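# Fold one short end's corner flaps into a cardboard box

## Task

At one short end of the cardboard box, fold both corner flaps inward. At the end both long walls must stand upright and the box must rest on its base. The fold must stay in place without the robot holding it.

## Robot and tools

Robot: two six-joint arms, left_arm and right_arm, each with a two-finger parallel gripper. These are arm names only and say nothing about the left or right of any image. Arm roots in the scene frame: left_arm at (-0.001, +0.284, 0) m with quat_wxyz (+0.998, 0, 0, -0.060); right_arm at (0, -0.314, 0) m with quat_wxyz (+1.000, 0, 0, -0.004). Scene frame: origin on the table surface midway between the arms, +z up, +x pointing out over the table, left_arm on the +y side. A gripper's fingers extend along its own +z axis and close along its y axis. The reported end_effector_position is the point between the finger pads, roughly 1 cm short of the fingertips. Each gripper also carries a wrist camera mount that can collide with things.

execute_actions(actions, pictures): actions is a list holding zero or one item. An empty list moves nothing and just returns the state. A motion item is {"rows": [...], "steps": n}: rows has 1 to 15 rows, steps is 1 to 15 (default 15), each step lasting 1/30 s. Row k is used on step k; if steps exceed the rows, the final row keeps repeating. A wait item is {"steps": n} with n up to 300; it counts from the previous result and includes your reply time. pictures (true/false) chooses whether camera images come back; by default they do. A refused call moves nothing.

Row layout: one flat list of 14 numbers covering both arms, always all 14 even if one arm stays still. First left_arm: waist, shoulder, elbow, wrist pitch, wrist yaw, wrist roll, opening; then right_arm in that same order. The six joint values are absolute target angles in radians (the same numbers Joint positions reports), not offsets. Stated ranges per arm: waist -2.618 to 3.054, shoulder 0.000 to 3.142, elbow 0.000 to 3.142, wrist pitch -1.571 to 1.571, wrist yaw -1.571 to 1.571, wrist roll -2.094 to 2.094. A target more than 0.036 rad outside a range, and farther out than the joint's last reported angle, gets the whole call refused. True joint ends can sit up to 0.036 rad off the stated ones; a joint asked beyond its true end is stopped there, and "joint sent to its limit" may appear (possibly about an earlier action still running). No such line does not prove more travel exists. Opening is an absolute value from -1 (closed) to +1 (fully open, a 0.094 m pad gap).

Motion: speed is capped. Each step, every joint's target is held within a fixed lead of its measured angle (waist 0.202, shoulder 0.258, elbow 0.238, wrist pitch 0.573, wrist yaw and roll 0.522 rad), and all of an arm's targets shrink toward the measured angles if they would move its gripper more than 70 mm in one step. Friction can leave a joint up to about 0.031 rad short, and commands smaller than that may not move it. Between calls the arms keep heading for the last row sent until they settle or a step is HELD; after that only a new action moves them further, though closing or opening fingers finish their travel.

Gripping: grip_measured reads the finger opening on the command scale, with a fixed per-gripper error of about 1 mm. To hold something, command an opening below grip_measured: about 0.03 lower for a firm grip, less for a gentle one. Pad force tops out near 50 to 62 N (less on some grippers, and less on parts thinner than about 2 mm); first contact can spike higher.

Results: a state line, left_arm: ... | right_arm: ..., gives each gripper's position (m) and quat_wxyz in the scene frame; the position can be off, more so at long reach. Joint positions and Joint velocities list each arm's six joints (rad, rad/s) and then its pad gap (m, m/s). "joint command not followed" means a clearance check altered or blocked some joint targets; the rest of the row still ran. HELD marks steps where all or part of your row was not sent. MOTOR HOT appears from 75 °C when a motor holds load. OVER-TEMPERATURE FAULT lines report a 10 s arm stop at 90 °C and, at 100 °C, an arm that goes limp and drops.

zoom_image(camera, region): camera is one of cam_head_left, cam_head_right (504x504, wide pinhole), cam_left_wrist, cam_right_wrist (616x616, fisheye). region is [x0, y0, x1, y1] in pixels from the top-left of that camera's latest image, at most 504 by 504. It returns an enlarged view and moves nothing.

read_manual(section): returns only the URDF licence texts ("licences"); no motion.

finished_scene(scene): give the current scene number. It closes the scene permanently and reports whether the goal holds. Answering without any tool call also ends the run.

Avoid: knocking or placing anything off the table, arms striking or pressing on each other, dropping or slamming parts, and shoving the box hard. Random short tugs on held parts or pushes on loose items can happen. Keep motions smooth and short, and release the box before finishing so the flaps and walls stay folded on their own.

Each tool is called after ">>>" as a command line: name --argument value for each argument, lists and objects as JSON in quotes; but a table of rows of numbers goes row by row, as --pt "numbers of a row", without its own name.

## Session

>>> execute_actions --actions '[]'

Scene clock: 0.00 s of 4500.00 s.
left_arm: end_effector_position=(+0.3774, +0.2417, +0.4037) grip_measured=-0.398 end_effector_quat_wxyz=(+0.707, +0.040, +0.705, -0.041) | right_arm: end_effector_position=(+0.3754, -0.3152, +0.4111) grip_measured=-0.985 end_effector_quat_wxyz=(+0.715, -0.000, +0.699, -0.002)
Joint positions: left_arm=[ 0.01   1.055  1.055  0.002  0.006 -0.     0.028] | right_arm=[ 0.004  1.036  1.056  0.002 -0.002 -0.003  0.001]
Joint velocities: left_arm=[-0.007 -0.012 -0.002 -0.022 -0.022  0.022 -0.   ] | right_arm=[-0.012 -0.017 -0.017  0.022 -0.022  0.037 -0.   ]

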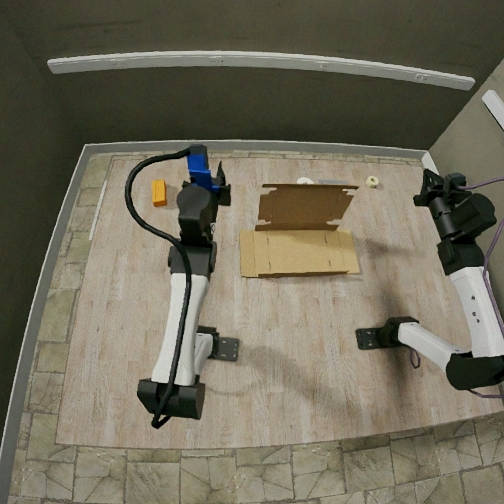

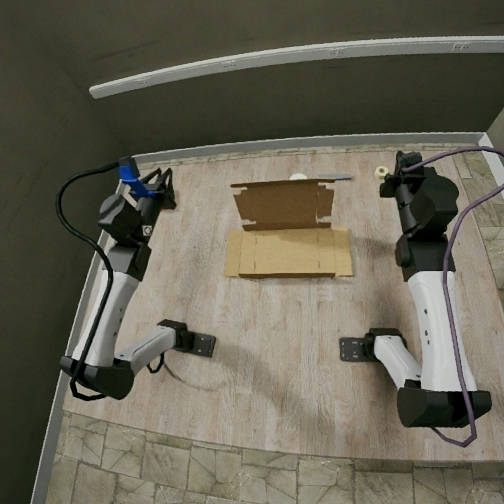

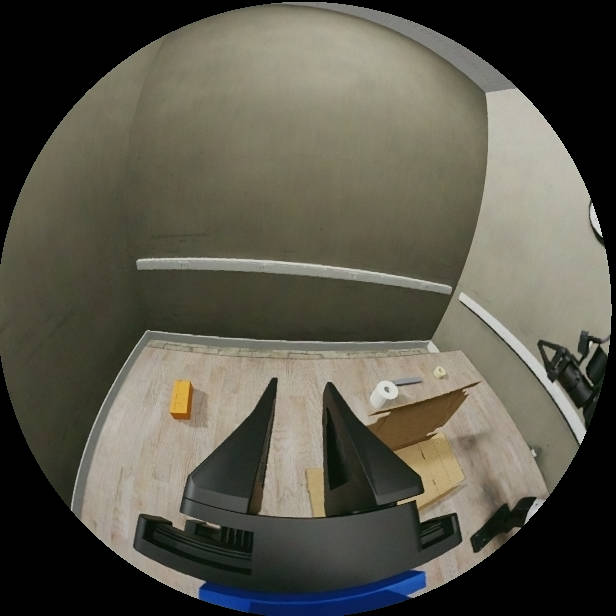

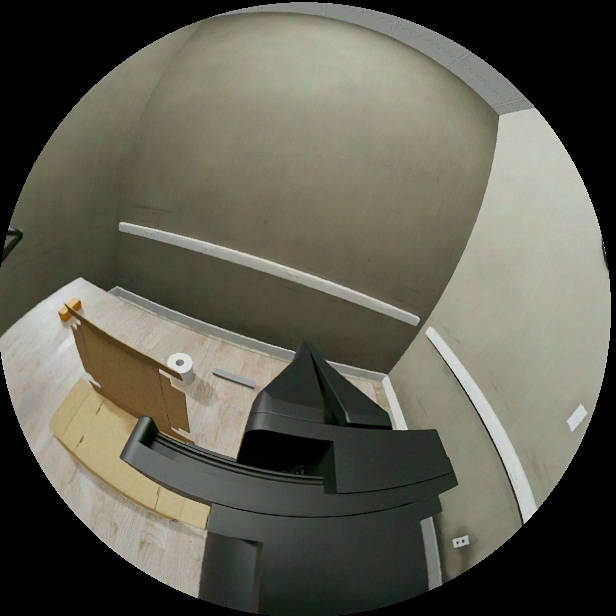

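>>> zoom_image --camera "cam_head_left" --region '[200, 160, 380, 300]'

>>> zoom_image --camera "cam_head_right" --region '[190, 160, 370, 300]'

Region (200, 160, 380, 300) of cam_head_left's 504x504 image, scaled by 2.800, with more detail than that image has.

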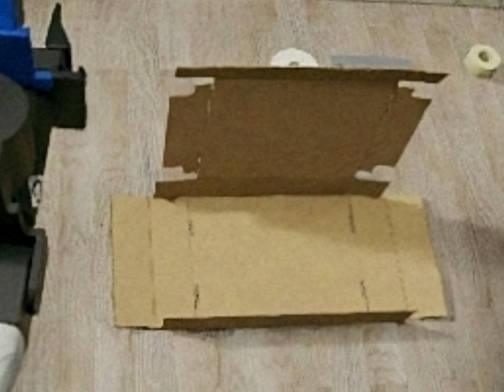

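Region (190, 160, 370, 300) of cam_head_right's 504x504 image, scaled by 2.800, with more detail than that image has.

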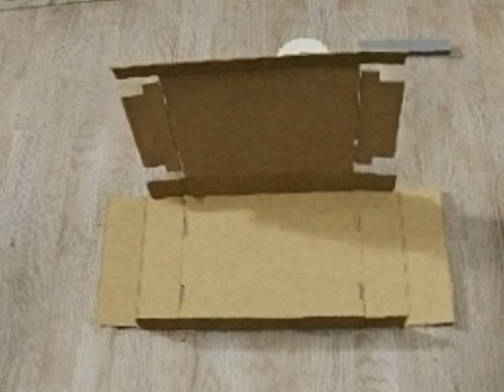

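>>> execute_actions --actions '[{"rows":[[0.1,1.15,1.0,-0.2,0.2,0,-0.6,0.05,1.1,1.1,-0.3,0,-0.15,-0.6],[0.2,1.25,0.95,-0.35,0.4,0,-0.8,0.15,1.2,1.15,-0.6,0,-0.3,-0.3],[0.3,1.35,0.9,-0.45,0.6,0,-1,0.3,1.3,1.25,-0.9,0,-0.45,0],[0.35,1.45,0.85,-0.5,0.8,0,-1,0.45,1.45,1.35,-1.1,0,-0.6,0.2],[0.35,1.55,0.8,-0.53,1.0,0,-1,0.6,1.6,1.42,-1.2,0,-0.75,0.4],[0.35,1.6,0.75,-0.53,1.0,0,-1,0.7,1.72,1.47,-1.25,0,-0.85,0.4],[0.35,1.65,0.70,-0.53,1.0,0,-1,0.76,1.817,1.50,-1.254,0,-0.88,0.4]],"steps":15}]'

>>> execute_actions --actions '[{"rows":[[0.3,1.70,0.66,-0.53,1.0,0,-1,0.76,1.817,1.50,-1.254,0,-0.88,0.4]],"steps":15}]'

Scene clock: 51.77 s of 4500.00 s.
left_arm: end_effector_position=(+0.3847, +0.2685, +0.1689) grip_measured=-0.996 end_effector_quat_wxyz=(+0.424, +0.025, +0.889, -0.173) | right_arm: end_effector_position=(+0.3641, -0.1031, +0.1946) grip_measured=+0.398 end_effector_quat_wxyz=(+0.291, -0.529, +0.797, -0.021)
Joint positions: left_arm=[ 0.276  1.334  0.881 -0.252  0.456 -0.     0.   ] | right_arm=[ 0.536  1.616  1.46  -0.822  0.007 -0.646  0.066]
Joint velocities: left_arm=[ 0.305  0.838 -0.525 -0.52   1.048 -0.081 -0.001] | right_arm=[ 0.96   1.145  0.105 -1.267  0.037 -0.725  0.   ]
Steps of this call (steps 1 to 90: nothing new was sent; then 48.27 s passed at rest; steps 91 to 105: all 15 steps of this action). Readings (joint positions):
91: left_arm=[0.021 1.059 1.055 -0.010 0.032 -0.000] | right_arm=[0.009 1.039 1.066 -0.034 0.000 -0.023]
92: left_arm=[0.044 1.066 1.055 -0.026 0.064 -0.000] | right_arm=[0.028 1.050 1.084 -0.094 0.004 -0.053]
94: left_arm=[0.092 1.097 1.051 -0.060 0.122 -0.000] | right_arm=[0.103 1.116 1.160 -0.235 0.008 -0.155]
98: left_arm=[0.170 1.167 1.002 -0.132 0.231 -0.000] | right_arm=[0.295 1.340 1.382 -0.505 0.008 -0.418]
105: the state above

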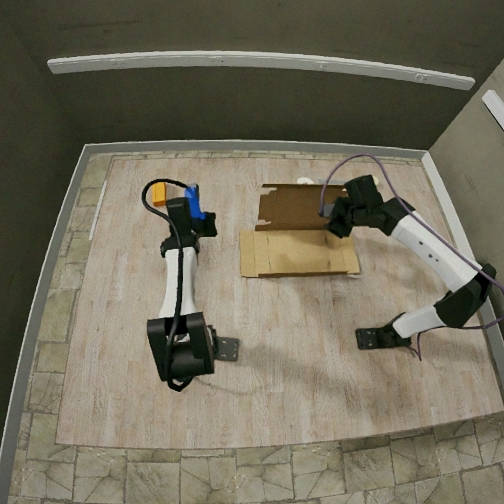

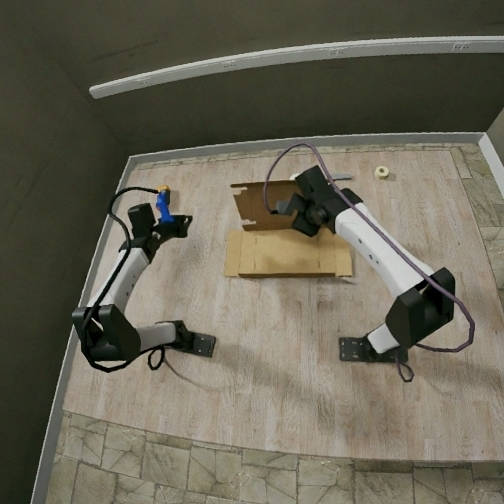

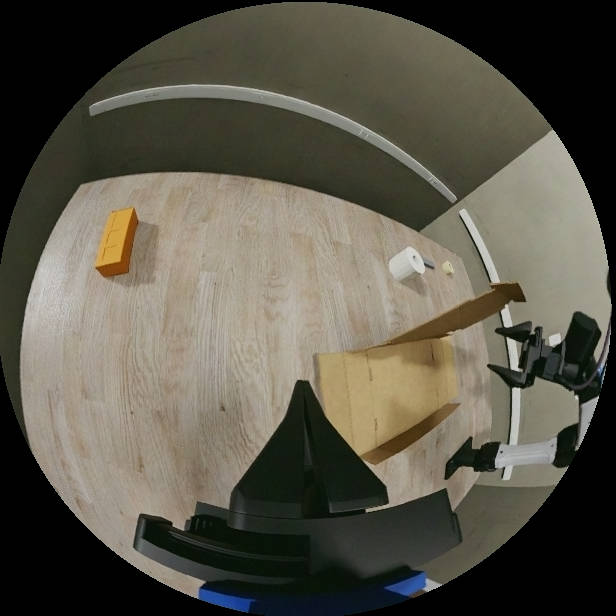

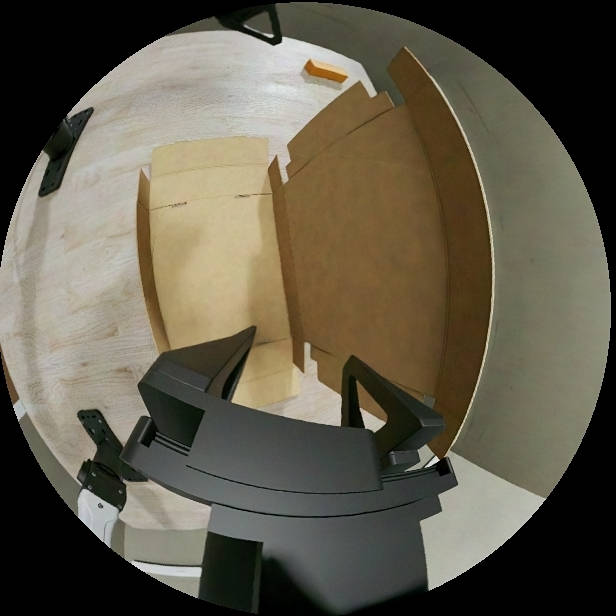

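Scene clock: 52.27 s of 4500.00 s.
left_arm: end_effector_position=(+0.2550, +0.1868, +0.0206) grip_measured=-0.996 end_effector_quat_wxyz=(+0.051, -0.070, +0.887, -0.453) | right_arm: end_effector_position=(+0.2448, -0.0824, +0.0945) grip_measured=+0.398 end_effector_quat_wxyz=(+0.005, +0.725, -0.689, -0.001)
Joint positions: left_arm=[ 0.29   1.702  0.666 -0.508  0.947 -0.     0.   ] | right_arm=[ 0.766  1.833  1.482 -1.229 -0.001 -0.864  0.066]
Joint velocities: left_arm=[-0.007  0.002 -0.012 -0.139  0.344  0.007 -0.001] | right_arm=[-0.012  0.007  0.012 -0.095  0.007 -0.11   0.   ]
Steps of this call (steps 1 to 15: all 15 steps of this action). Readings (joint positions):
1: left_arm=[0.284 1.364 0.861 -0.267 0.492 -0.000] | right_arm=[0.573 1.656 1.464 -0.866 0.008 -0.671]
2: left_arm=[0.287 1.395 0.841 -0.283 0.530 -0.000] | right_arm=[0.613 1.695 1.467 -0.912 0.009 -0.697]
4: left_arm=[0.287 1.467 0.802 -0.316 0.611 -0.000] | right_arm=[0.699 1.770 1.474 -1.014 0.008 -0.755]
8: left_arm=[0.289 1.637 0.721 -0.400 0.793 -0.000] | right_arm=[0.778 1.833 1.474 -1.157 -0.001 -0.827]
15: the state above

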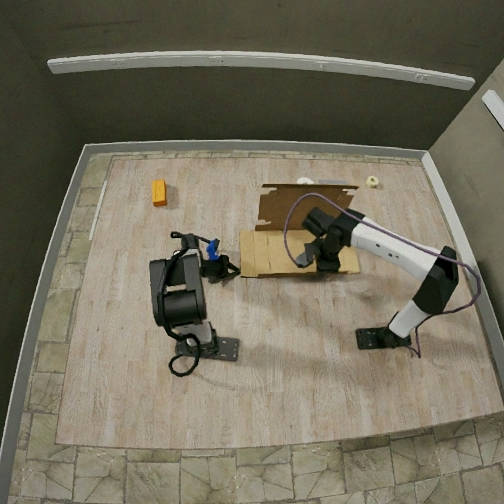

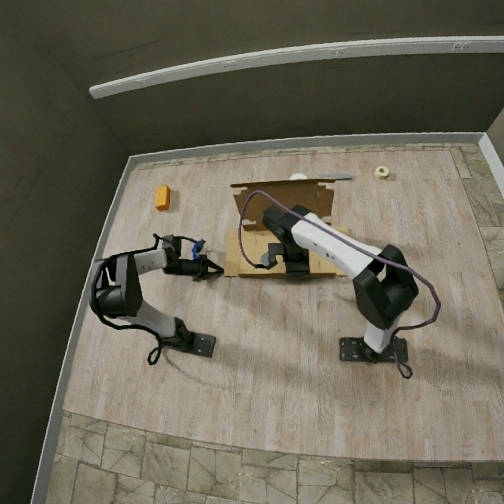

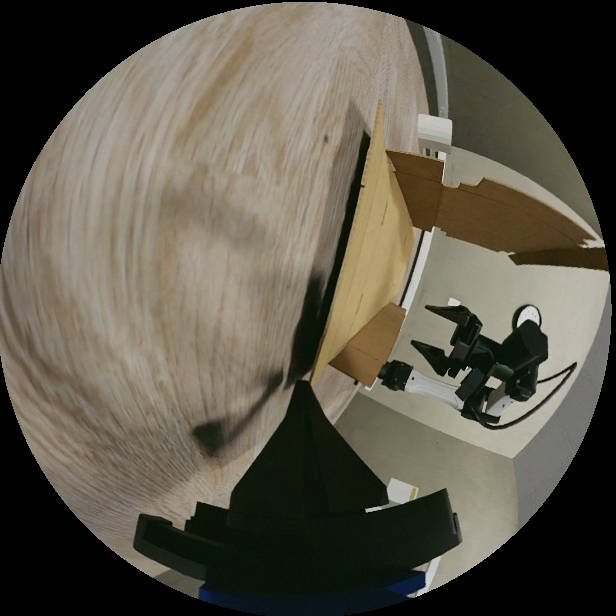

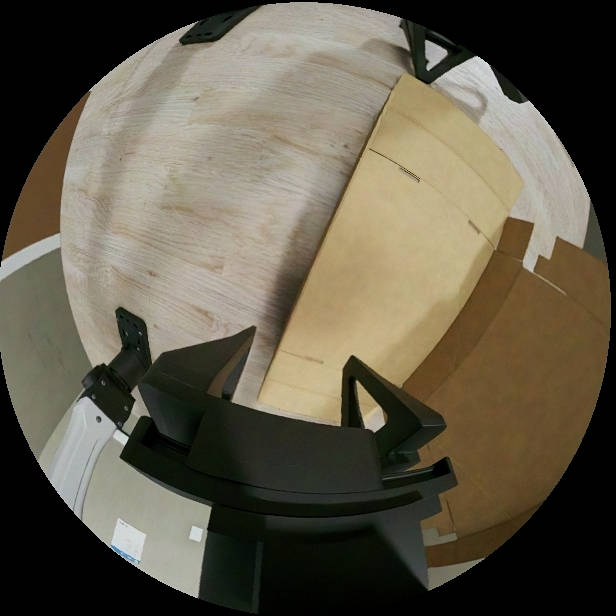

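>>> execute_actions --actions '[{"rows":[[0.25,1.68,0.66,-0.53,1.0,0,-1,0.79,1.83,1.45,-1.19,0,-0.88,0.4],[0.2,1.68,0.66,-0.53,1.0,0,-1,0.79,1.845,1.40,-1.12,0,-0.88,0.4],[0.15,1.68,0.66,-0.53,1.0,0,-1,0.79,1.86,1.35,-1.06,0,-0.88,0.4],[0.1,1.68,0.66,-0.53,1.0,0,-1,0.79,1.875,1.30,-1.0,0,-0.88,0.4],[0.05,1.68,0.66,-0.53,1.0,0,-1,0.79,1.886,1.255,-0.94,0,-0.88,0.4],[0.0,1.68,0.66,-0.53,1.0,0,-1,0.79,1.886,1.255,-0.94,0,-0.88,0.4],[-0.04,1.68,0.66,-0.53,1.0,0,-1,0.79,1.886,1.255,-0.94,0,-0.88,0.4]],"steps":15}]'

Scene clock: 63.90 s of 4500.00 s.
left_arm: end_effector_position=(+0.2066, +0.1038, +0.0278) grip_measured=-0.996 end_effector_quat_wxyz=(-0.031, +0.075, +0.875, -0.477) | right_arm: end_effector_position=(+0.2341, -0.0843, +0.0227) grip_measured=+0.398 end_effector_quat_wxyz=(+0.015, +0.735, -0.678, -0.001)
Joint positions: left_arm=[-0.043  1.702  0.666 -0.518  0.998 -0.     0.   ] | right_arm=[ 0.784  1.887  1.256 -0.971 -0.001 -0.873  0.066]
Joint velocities: left_arm=[-0.017 -0.012 -0.007  0.007  0.022  0.007  0.   ] | right_arm=[ 0.012  0.002  0.017  0.095  0.007 -0.007  0.   ]
Steps of this call (steps 1 to 30: the robot went on to your last target; steps 31 to 90: nothing new was sent; then 8.13 s passed at rest; steps 91 to 105: all 15 steps of this action). Readings (joint positions):
91: left_arm=[0.287 1.702 0.666 -0.514 0.991 -0.000] | right_arm=[0.768 1.833 1.480 -1.239 -0.001 -0.873]
92: left_arm=[0.271 1.702 0.666 -0.514 0.991 -0.000] | right_arm=[0.771 1.833 1.468 -1.219 -0.001 -0.873]
94: left_arm=[0.197 1.702 0.666 -0.514 0.991 -0.000] | right_arm=[0.779 1.833 1.407 -1.147 -0.001 -0.873]
98: left_arm=[-0.001 1.702 0.666 -0.515 0.995 -0.000] | right_arm=[0.784 1.868 1.273 -1.039 -0.001 -0.873]
105: the state above

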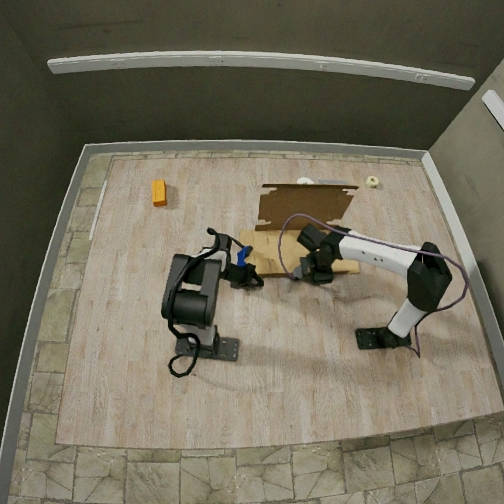

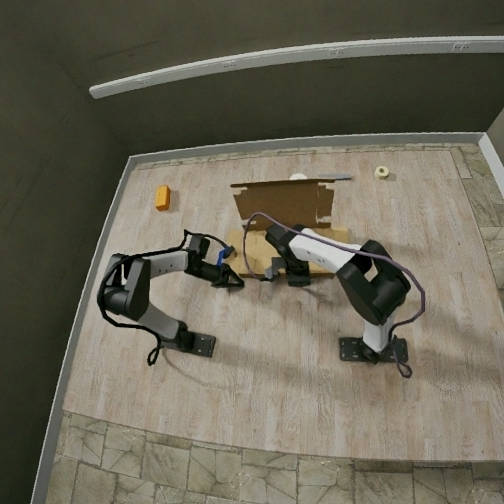

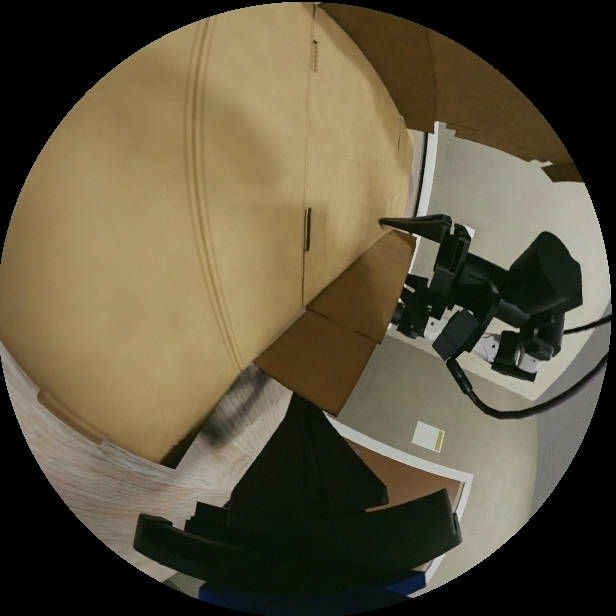

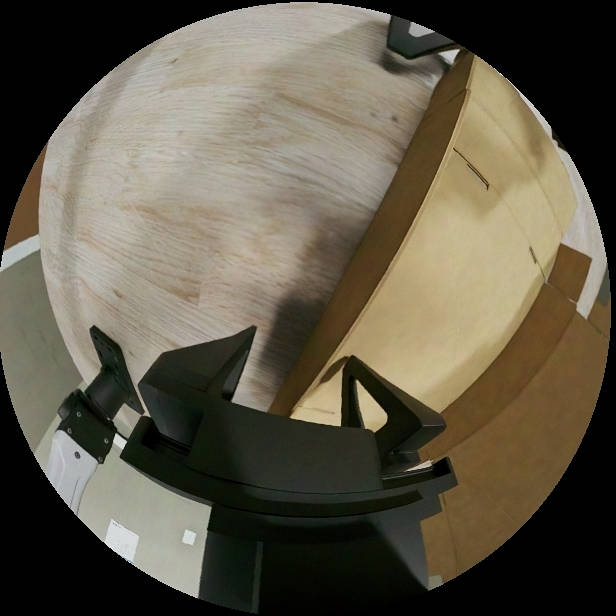

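>>> execute_actions --actions '[{"rows":[[-0.06,1.69,0.66,-0.53,1.0,0,-1,0.775,1.895,1.265,-0.94,0,-0.88,0.0],[-0.08,1.69,0.66,-0.53,1.0,0,-1,0.775,1.895,1.265,-0.94,0,-0.88,-0.5],[-0.11,1.69,0.66,-0.53,1.0,0,-1,0.775,1.895,1.265,-0.94,0,-0.88,-1]],"steps":15}]'

Scene clock: 69.80 s of 4500.00 s.
left_arm: end_effector_position=(+0.1948, +0.0912, +0.0278) grip_measured=-0.996 end_effector_quat_wxyz=(-0.046, +0.102, +0.872, -0.476) | right_arm: end_effector_position=(+0.2395, -0.0814, +0.0226) grip_measured=-0.968 end_effector_quat_wxyz=(+0.003, +0.734, -0.679, +0.002)
Joint positions: left_arm=[-0.105  1.702  0.666 -0.518  0.998 -0.     0.   ] | right_arm=[ 0.782  1.887  1.256 -0.947  0.005 -0.874  0.002]
Joint velocities: left_arm=[ 0.007 -0.002 -0.007  0.022 -0.037  0.051 -0.001] | right_arm=[-0.002 -0.007 -0.012 -0.022  0.022  0.037  0.   ]
Steps of this call (steps 1 to 30: the robot went on to your last target; steps 31 to 90: nothing new was sent; then 2.40 s passed at rest; steps 91 to 105: all 15 steps of this action). Readings (joint positions):
91: left_arm=[-0.044 1.702 0.666 -0.518 0.998 -0.000] | right_arm=[0.784 1.887 1.256 -0.951 -0.001 -0.873]
92: left_arm=[-0.049 1.702 0.666 -0.518 0.998 -0.000] | right_arm=[0.784 1.887 1.256 -0.951 -0.001 -0.873]
94: left_arm=[-0.078 1.702 0.666 -0.518 0.998 -0.000] | right_arm=[0.784 1.887 1.256 -0.951 -0.001 -0.873]
98: left_arm=[-0.105 1.702 0.666 -0.518 0.998 -0.000] | right_arm=[0.782 1.887 1.256 -0.947 0.005 -0.874]
105: the state above

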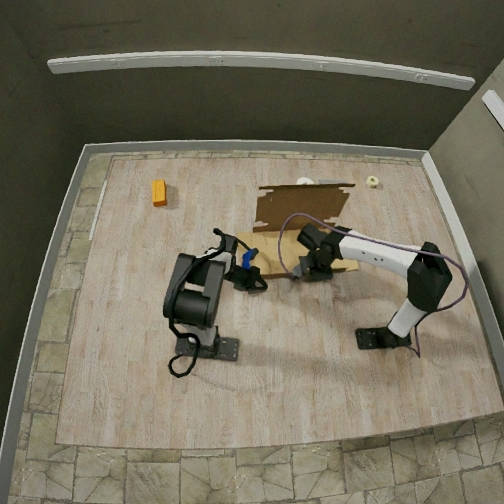

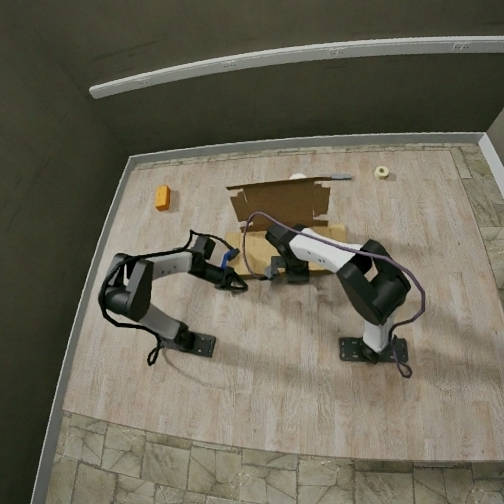

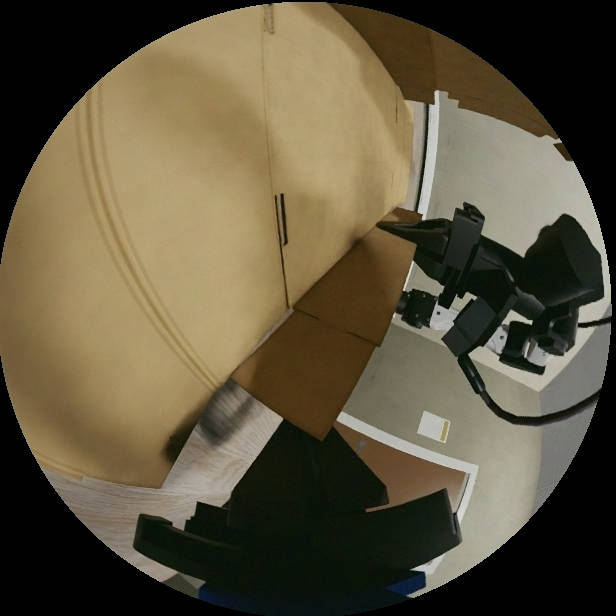

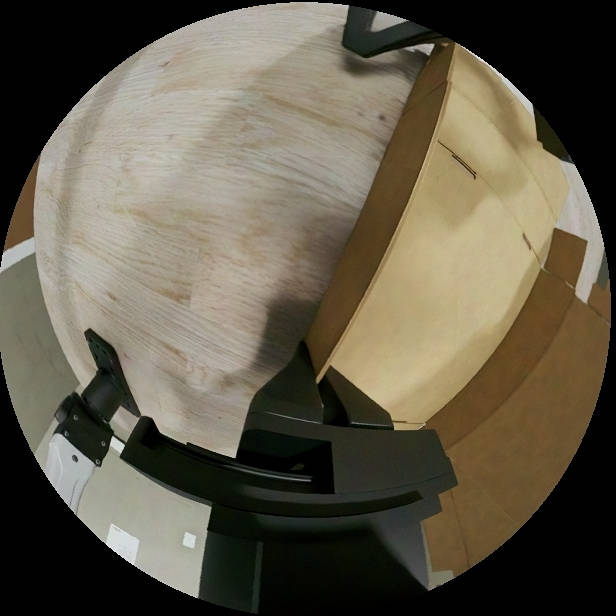

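>>> execute_actions --actions '[{"rows":[[-0.13,1.71,0.68,-0.53,1.0,0,-1,0.775,1.895,1.265,-0.94,0,-0.88,-1],[-0.13,1.74,0.72,-0.54,1.0,0,-1,0.775,1.895,1.265,-0.94,0,-0.88,-1],[-0.125,1.77,0.76,-0.55,1.0,0,-1,0.775,1.895,1.265,-0.94,0,-0.88,-1],[-0.12,1.80,0.80,-0.56,1.0,0,-1,0.775,1.895,1.265,-0.94,0,-0.88,-1],[-0.115,1.83,0.84,-0.575,1.0,0,-1,0.775,1.895,1.265,-0.94,0,-0.88,-1],[-0.11,1.86,0.88,-0.59,1.0,0,-1,0.775,1.895,1.265,-0.94,0,-0.88,-1],[-0.105,1.89,0.92,-0.60,1.0,0,-1,0.775,1.895,1.265,-0.94,0,-0.88,-1],[-0.10,1.92,0.96,-0.61,1.0,0,-1,0.775,1.895,1.265,-0.94,0,-0.88,-1],[-0.095,1.94,0.99,-0.62,1.0,0,-1,0.775,1.895,1.265,-0.94,0,-0.88,-1],[-0.09,1.96,1.01,-0.625,1.0,0,-1,0.775,1.895,1.265,-0.94,0,-0.88,-1]],"steps":15}]'

Scene clock: 83.07 s of 4500.00 s.
left_arm: end_effector_position=(+0.2628, +0.0799, +0.0245) grip_measured=-0.996 end_effector_quat_wxyz=(-0.060, +0.088, +0.875, -0.473) | right_arm: end_effector_position=(+0.2499, -0.0881, +0.0226) grip_measured=-0.968 end_effector_quat_wxyz=(-0.002, +0.717, -0.697, +0.015)
Joint positions: left_arm=[-0.093  1.942  0.977 -0.628  0.994 -0.     0.   ] | right_arm=[ 0.759  1.887  1.256 -0.935  0.03  -0.849  0.002]
Joint velocities: left_arm=[ 0.007 -0.017  0.022 -0.081 -0.095 -0.007 -0.001] | right_arm=[-0.012 -0.007  0.012 -0.081  0.022  0.022  0.   ]
Steps of this call (steps 1 to 15: the robot went on to your last target; steps 16 to 90: nothing new was sent; then 9.77 s passed at rest; steps 91 to 105: all 15 steps of this action). Readings (joint positions):
91: left_arm=[-0.107 1.702 0.666 -0.518 0.998 -0.000] | right_arm=[0.782 1.887 1.256 -0.947 0.005 -0.874]
92: left_arm=[-0.112 1.704 0.670 -0.523 0.998 -0.000] | right_arm=[0.782 1.887 1.256 -0.947 0.005 -0.874]
94: left_arm=[-0.119 1.731 0.709 -0.544 0.998 -0.000] | right_arm=[0.782 1.887 1.256 -0.947 0.006 -0.874]
98: left_arm=[-0.117 1.845 0.864 -0.585 0.997 -0.000] | right_arm=[0.780 1.887 1.256 -0.944 0.013 -0.870]
105: the state above

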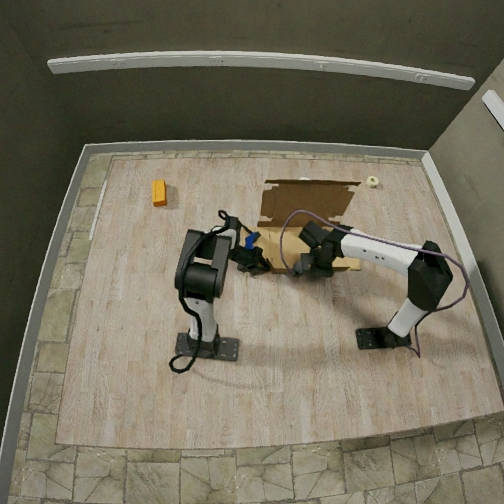

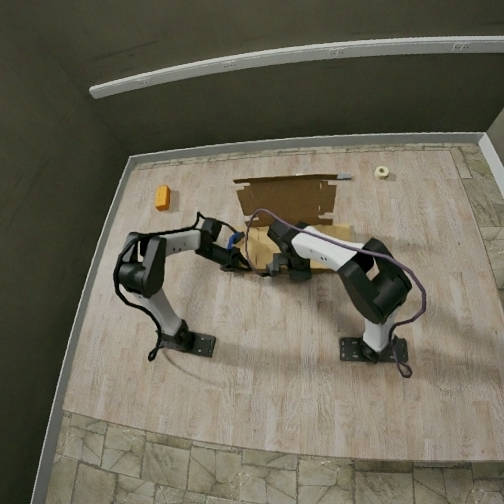

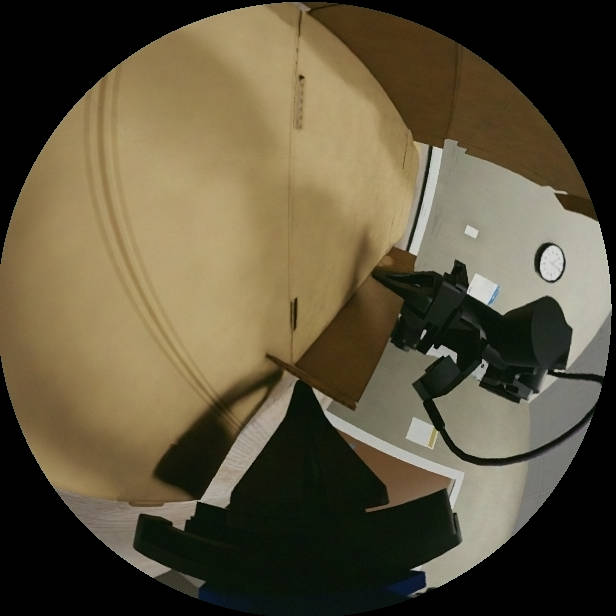

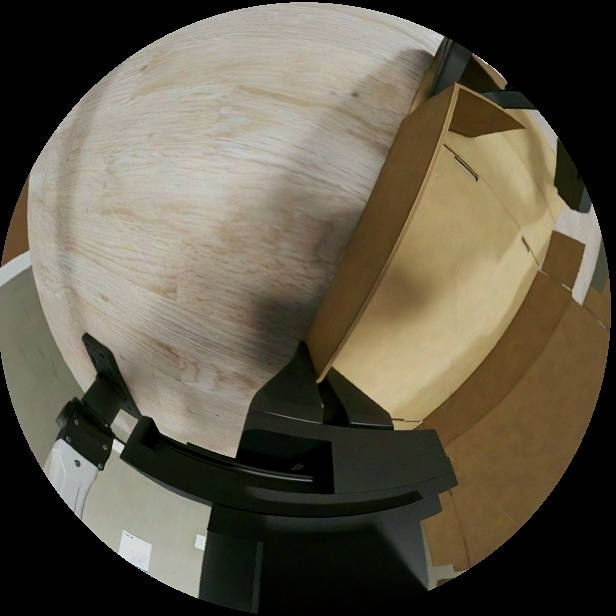

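>>> execute_actions --actions '[{"rows":[[-0.09,1.99,1.05,-0.64,1.0,0,-1,0.775,1.895,1.265,-0.94,0,-0.88,-1],[-0.10,2.01,1.08,-0.65,1.0,0,-1,0.775,1.895,1.265,-0.94,0,-0.88,-1],[-0.12,2.03,1.11,-0.66,1.0,0,-1,0.775,1.895,1.265,-0.94,0,-0.88,-1],[-0.14,2.04,1.13,-0.665,1.0,0,-1,0.775,1.895,1.265,-0.94,0,-0.88,-1],[-0.16,2.05,1.145,-0.67,1.0,0,-1,0.775,1.895,1.265,-0.94,0,-0.88,-1],[-0.18,2.05,1.145,-0.67,1.0,0,-1,0.775,1.895,1.265,-0.94,0,-0.88,-1],[-0.20,2.05,1.145,-0.67,1.0,0,-1,0.775,1.895,1.265,-0.94,0,-0.88,-1],[-0.22,2.05,1.145,-0.67,1.0,0,-1,0.775,1.895,1.265,-0.94,0,-0.88,-1]],"steps":15}]'

Scene clock: 94.10 s of 4500.00 s.
left_arm: end_effector_position=(+0.2758, +0.0462, +0.0240) grip_measured=-0.996 end_effector_quat_wxyz=(-0.068, +0.139, +0.874, -0.460) | right_arm: end_effector_position=(+0.2408, -0.0982, +0.0230) grip_measured=-0.968 end_effector_quat_wxyz=(+0.026, +0.724, -0.690, +0.017)
Joint positions: left_arm=[-0.193  2.025  1.123 -0.66   0.966 -0.     0.   ] | right_arm=[ 0.759  1.887  1.256 -0.99   0.036 -0.867  0.002]
Joint velocities: left_arm=[-0.007  0.002  0.012 -0.022  0.066 -0.066 -0.001] | right_arm=[-0.007  0.002  0.007 -0.139 -0.051  0.007  0.   ]
Steps of this call (steps 1 to 15: the robot went on to your last target; steps 16 to 90: nothing new was sent; then 7.53 s passed at rest; steps 91 to 105: all 15 steps of this action). Readings (joint positions):
91: left_arm=[-0.093 1.946 0.985 -0.639 0.993 -0.000] | right_arm=[0.759 1.887 1.256 -0.935 0.030 -0.849]
92: left_arm=[-0.093 1.956 1.001 -0.650 0.993 -0.000] | right_arm=[0.759 1.887 1.256 -0.935 0.030 -0.849]
94: left_arm=[-0.100 1.990 1.054 -0.661 0.993 -0.000] | right_arm=[0.759 1.887 1.256 -0.935 0.029 -0.849]
98: left_arm=[-0.162 2.025 1.121 -0.659 0.982 -0.000] | right_arm=[0.759 1.887 1.256 -0.949 0.029 -0.858]
105: the state above

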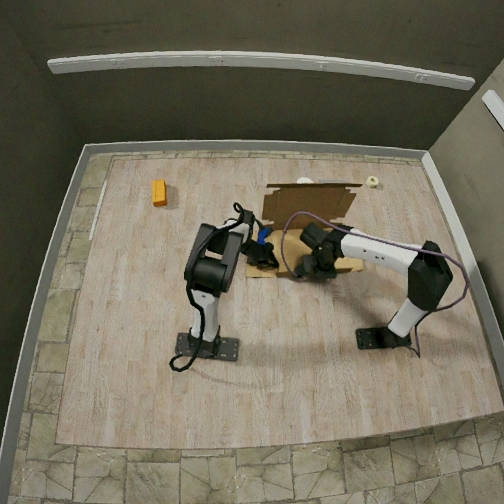

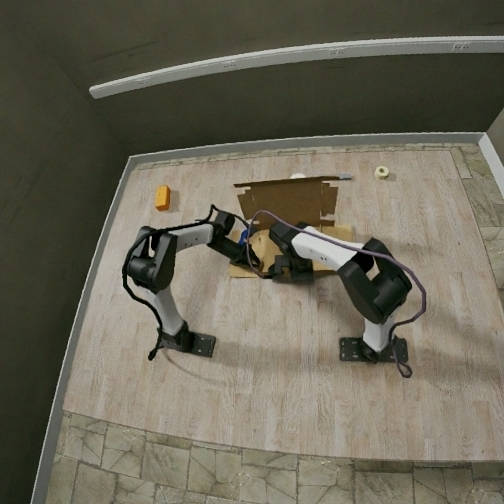

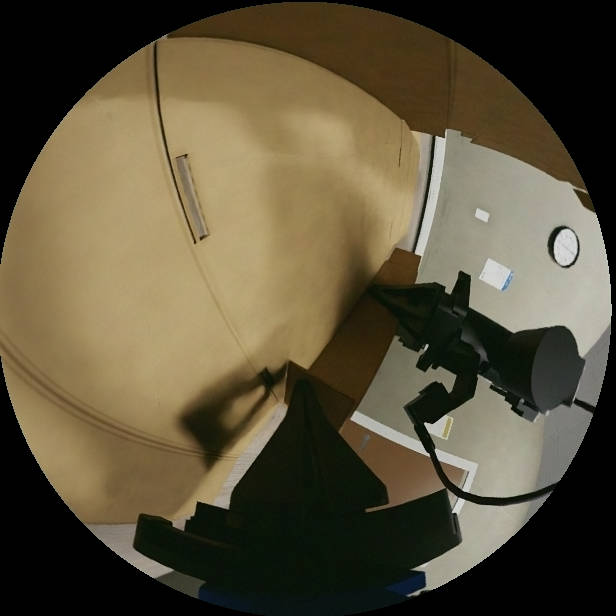

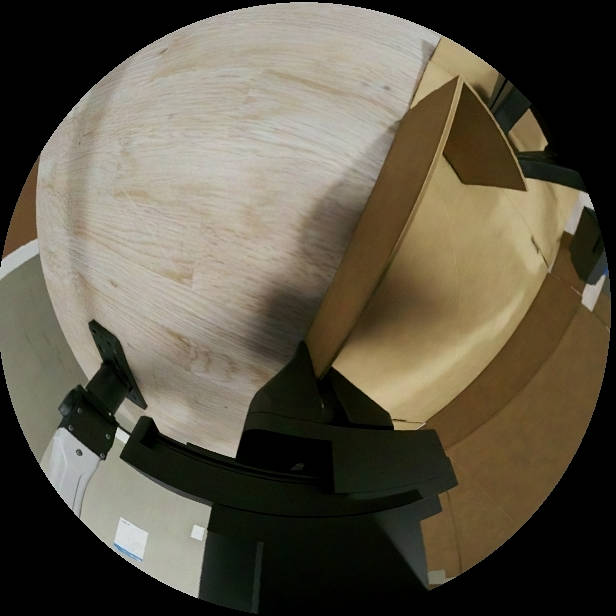

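>>> execute_actions --actions '[{"rows":[[-0.12,2.04,1.14,-0.67,1.0,0,-1,0.775,1.895,1.265,-0.94,0,-0.88,-1],[-0.02,2.03,1.14,-0.69,1.0,0,-1,0.775,1.895,1.265,-0.94,0,-0.88,-1],[0.08,2.03,1.16,-0.71,1.0,0,-1,0.775,1.895,1.265,-0.94,0,-0.88,-1],[0.18,2.06,1.22,-0.74,1.0,0,-1,0.775,1.895,1.265,-0.94,0,-0.88,-1],[0.25,2.12,1.33,-0.79,1.0,0,-1,0.775,1.895,1.265,-0.94,0,-0.88,-1],[0.28,2.18,1.45,-0.84,1.0,0,-1,0.775,1.895,1.265,-0.94,0,-0.88,-1],[0.28,2.24,1.57,-0.89,1.0,0,-1,0.775,1.895,1.265,-0.94,0,-0.88,-1],[0.28,2.30,1.69,-0.94,1.0,0,-1,0.775,1.895,1.265,-0.94,0,-0.88,-1],[0.28,2.36,1.80,-0.99,1.0,0,-1,0.775,1.895,1.265,-0.94,0,-0.88,-1]],"steps":15}]'

>>> execute_actions --actions '[{"rows":[[0.26,2.40,1.86,-1.01,1.0,0,-1,0.775,1.895,1.265,-0.94,0,-0.88,-1],[0.24,2.45,1.93,-1.04,1.0,0,-1,0.775,1.895,1.265,-0.94,0,-0.88,-1],[0.22,2.50,2.0,-1.06,1.0,0,-1,0.775,1.895,1.265,-0.94,0,-0.88,-1],[0.20,2.53,2.04,-1.07,1.0,0,-1,0.775,1.895,1.265,-0.94,0,-0.88,-1],[0.16,2.53,2.04,-1.07,1.0,0,-1,0.775,1.895,1.265,-0.94,0,-0.88,-1],[0.12,2.53,2.04,-1.07,1.0,0,-1,0.775,1.895,1.265,-0.94,0,-0.88,-1]],"steps":15}]'

Scene clock: 110.87 s of 4500.00 s.
left_arm: end_effector_position=(+0.4739, +0.2294, +0.0431) grip_measured=-0.996 end_effector_quat_wxyz=(+0.075, -0.068, +0.877, -0.471) | right_arm: end_effector_position=(+0.2427, -0.0903, +0.0227) grip_measured=-0.968 end_effector_quat_wxyz=(+0.012, +0.727, -0.687, +0.012)
Joint positions: left_arm=[ 0.31   2.363  1.766 -0.906  0.992  0.     0.   ] | right_arm=[ 0.767  1.887  1.256 -0.962  0.025 -0.868  0.002]
Joint velocities: left_arm=[-0.144 -0.105  0.388 -0.388 -0.051 -0.037  0.   ] | right_arm=[-0.007 -0.007  0.022  0.037 -0.007  0.007  0.   ]
Steps of this call (steps 1 to 15: the robot went on to your last target; steps 16 to 90: nothing new was sent; then 13.27 s passed at rest; steps 91 to 105: all 15 steps of this action). Readings (joint positions):
91: left_arm=[-0.185 2.025 1.123 -0.661 0.968 -0.000] | right_arm=[0.759 1.887 1.256 -0.990 0.036 -0.867]
92: left_arm=[-0.161 2.025 1.123 -0.664 0.976 -0.000] | right_arm=[0.759 1.887 1.256 -0.984 0.032 -0.867]
94: left_arm=[-0.059 2.028 1.136 -0.687 0.987 -0.000] | right_arm=[0.763 1.887 1.256 -0.968 0.027 -0.867]
98: left_arm=[0.169 2.142 1.359 -0.780 0.993 0.000] | right_arm=[0.767 1.887 1.256 -0.962 0.026 -0.868]
105: the state above

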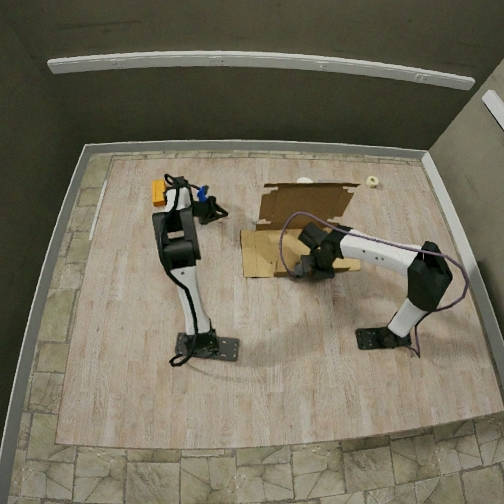

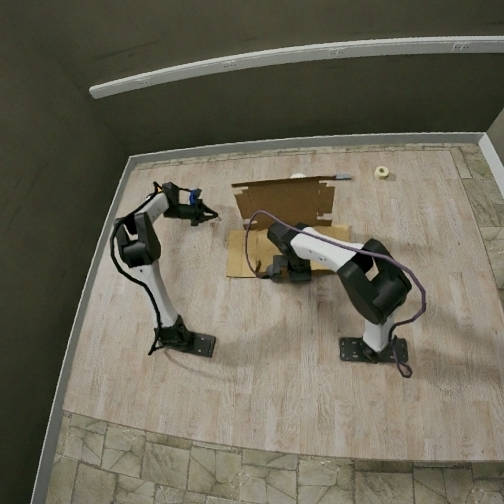

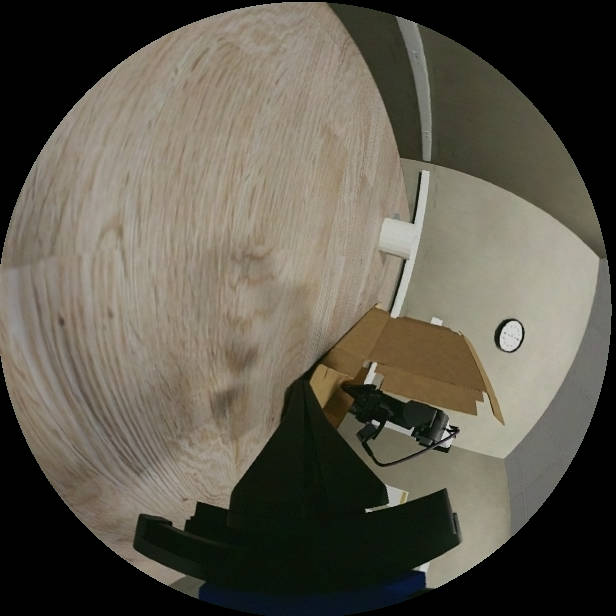

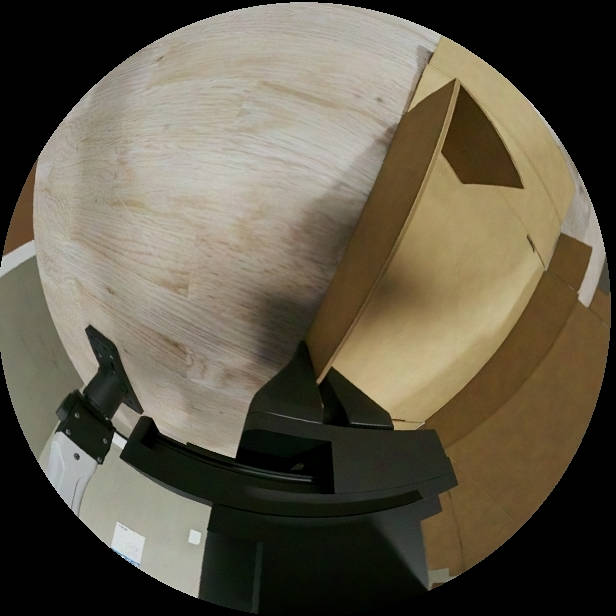

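Scene clock: 111.37 s of 4500.00 s.
left_arm: end_effector_position=(+0.4785, +0.1288, +0.0383) grip_measured=-0.996 end_effector_quat_wxyz=(+0.008, +0.017, +0.878, -0.478) | right_arm: end_effector_position=(+0.2427, -0.0903, +0.0227) grip_measured=-0.968 end_effector_quat_wxyz=(+0.012, +0.727, -0.687, +0.012)
Joint positions: left_arm=[ 0.096  2.513  2.02  -1.048  0.997  0.     0.   ] | right_arm=[ 0.767  1.887  1.256 -0.962  0.025 -0.868  0.002]
Joint velocities: left_arm=[ 0.159  0.002 -0.002 -0.081  0.051 -0.022  0.001] | right_arm=[ 0.007 -0.007 -0.012  0.007 -0.007  0.007 -0.001]
Steps of this call (steps 1 to 15: all 15 steps of this action). Readings (joint positions):
1: left_arm=[0.303 2.363 1.787 -0.925 0.992 0.000] | right_arm=[0.767 1.887 1.256 -0.962 0.025 -0.868]
2: left_arm=[0.293 2.375 1.824 -0.952 0.992 0.000] | right_arm=[0.767 1.887 1.256 -0.962 0.025 -0.868]
4: left_arm=[0.260 2.428 1.938 -0.990 0.994 0.000] | right_arm=[0.767 1.887 1.256 -0.962 0.025 -0.868]
8: left_arm=[0.155 2.491 2.020 -1.004 0.994 0.000] | right_arm=[0.767 1.887 1.256 -0.962 0.025 -0.868]
15: the state above

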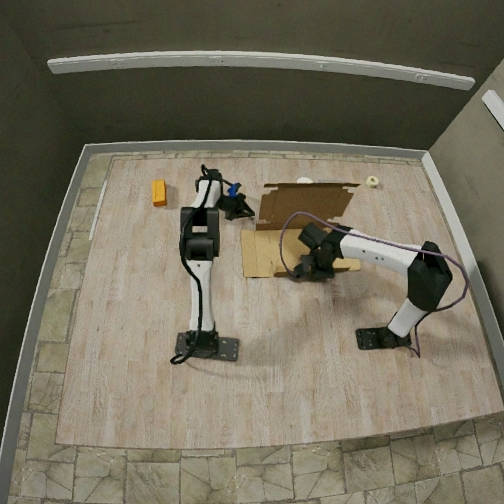

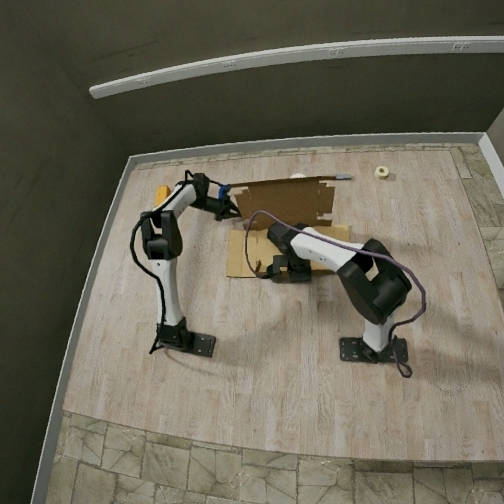

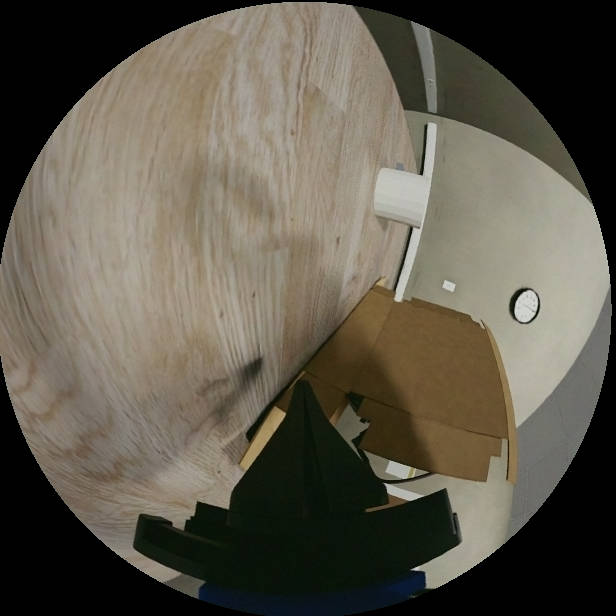

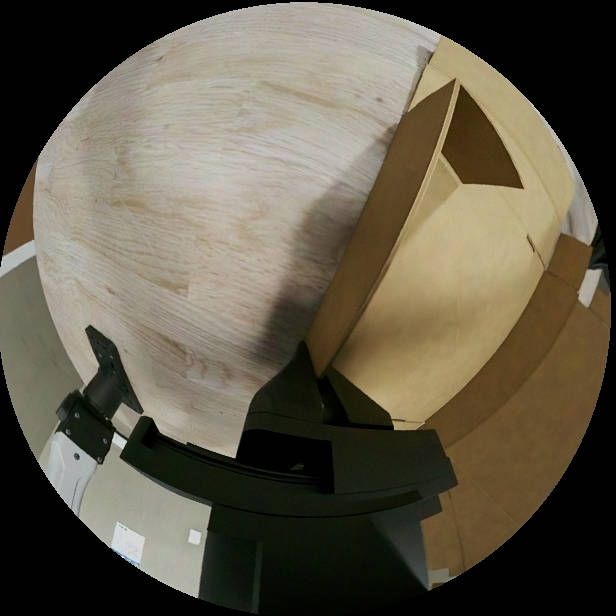

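>>> execute_actions --actions '[{"rows":[[0.09,2.54,2.04,-1.07,1.0,0,-1,0.775,1.895,1.265,-0.94,0,-0.88,-1],[0.06,2.55,2.04,-1.07,1.0,0,-1,0.775,1.895,1.265,-0.94,0,-0.88,-1],[0.03,2.55,2.04,-1.07,1.0,0,-1,0.775,1.895,1.265,-0.94,0,-0.88,-1],[0.0,2.55,2.04,-1.07,1.0,0,-1,0.775,1.895,1.265,-0.94,0,-0.88,-1],[-0.03,2.55,2.04,-1.07,1.0,0,-1,0.775,1.895,1.265,-0.94,0,-0.88,-1]],"steps":15}]'

Scene clock: 121.00 s of 4500.00 s.
left_arm: end_effector_position=(+0.4506, +0.0626, +0.0387) grip_measured=-0.996 end_effector_quat_wxyz=(-0.029, +0.078, +0.874, -0.478) | right_arm: end_effector_position=(+0.2418, -0.0896, +0.0227) grip_measured=-0.968 end_effector_quat_wxyz=(+0.012, +0.731, -0.683, +0.011)
Joint positions: left_arm=[-0.045  2.513  2.02  -1.055  1.     0.     0.   ] | right_arm=[ 0.769  1.887  1.256 -0.963  0.024 -0.877  0.002]
Joint velocities: left_arm=[ 0.139 -0.012 -0.002  0.022 -0.007 -0.095 -0.001] | right_arm=[-0.002  0.012  0.012  0.007 -0.022 -0.007  0.   ]
Steps of this call (steps 1 to 30: the robot went on to your last target; steps 31 to 90: nothing new was sent; then 6.13 s passed at rest; steps 91 to 105: all 15 steps of this action). Readings (joint positions):
91: left_arm=[0.119 2.513 2.020 -1.054 0.997 0.000] | right_arm=[0.767 1.887 1.256 -0.962 0.025 -0.868]
92: left_arm=[0.114 2.513 2.020 -1.054 0.997 0.000] | right_arm=[0.767 1.887 1.256 -0.962 0.025 -0.868]
94: left_arm=[0.087 2.513 2.020 -1.054 0.997 0.000] | right_arm=[0.767 1.887 1.256 -0.962 0.025 -0.868]
98: left_arm=[-0.018 2.513 2.020 -1.054 0.997 0.000] | right_arm=[0.767 1.887 1.256 -0.962 0.025 -0.868]
105: the state above

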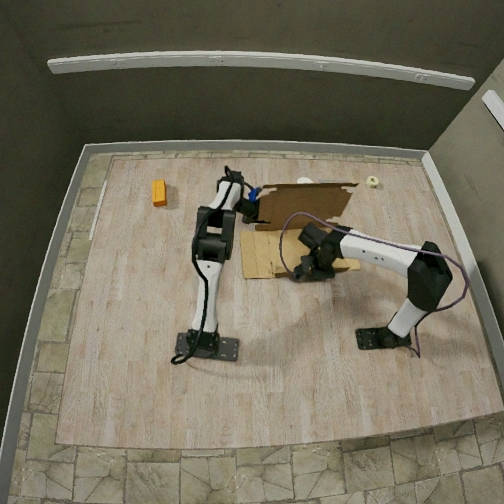

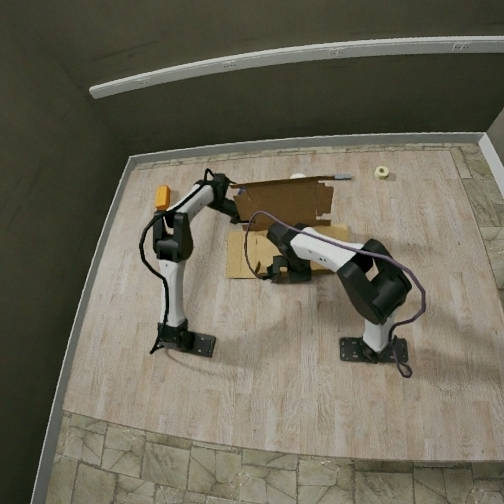

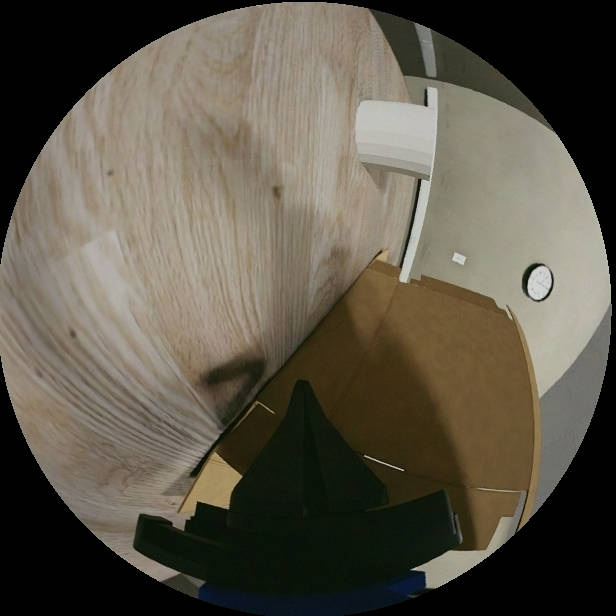

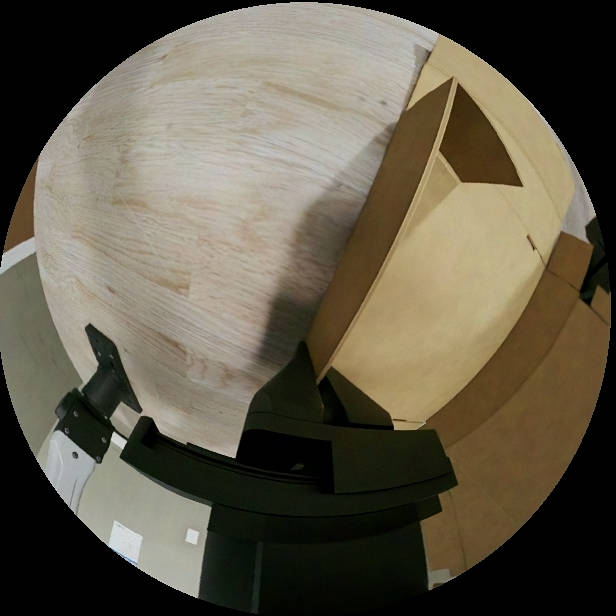

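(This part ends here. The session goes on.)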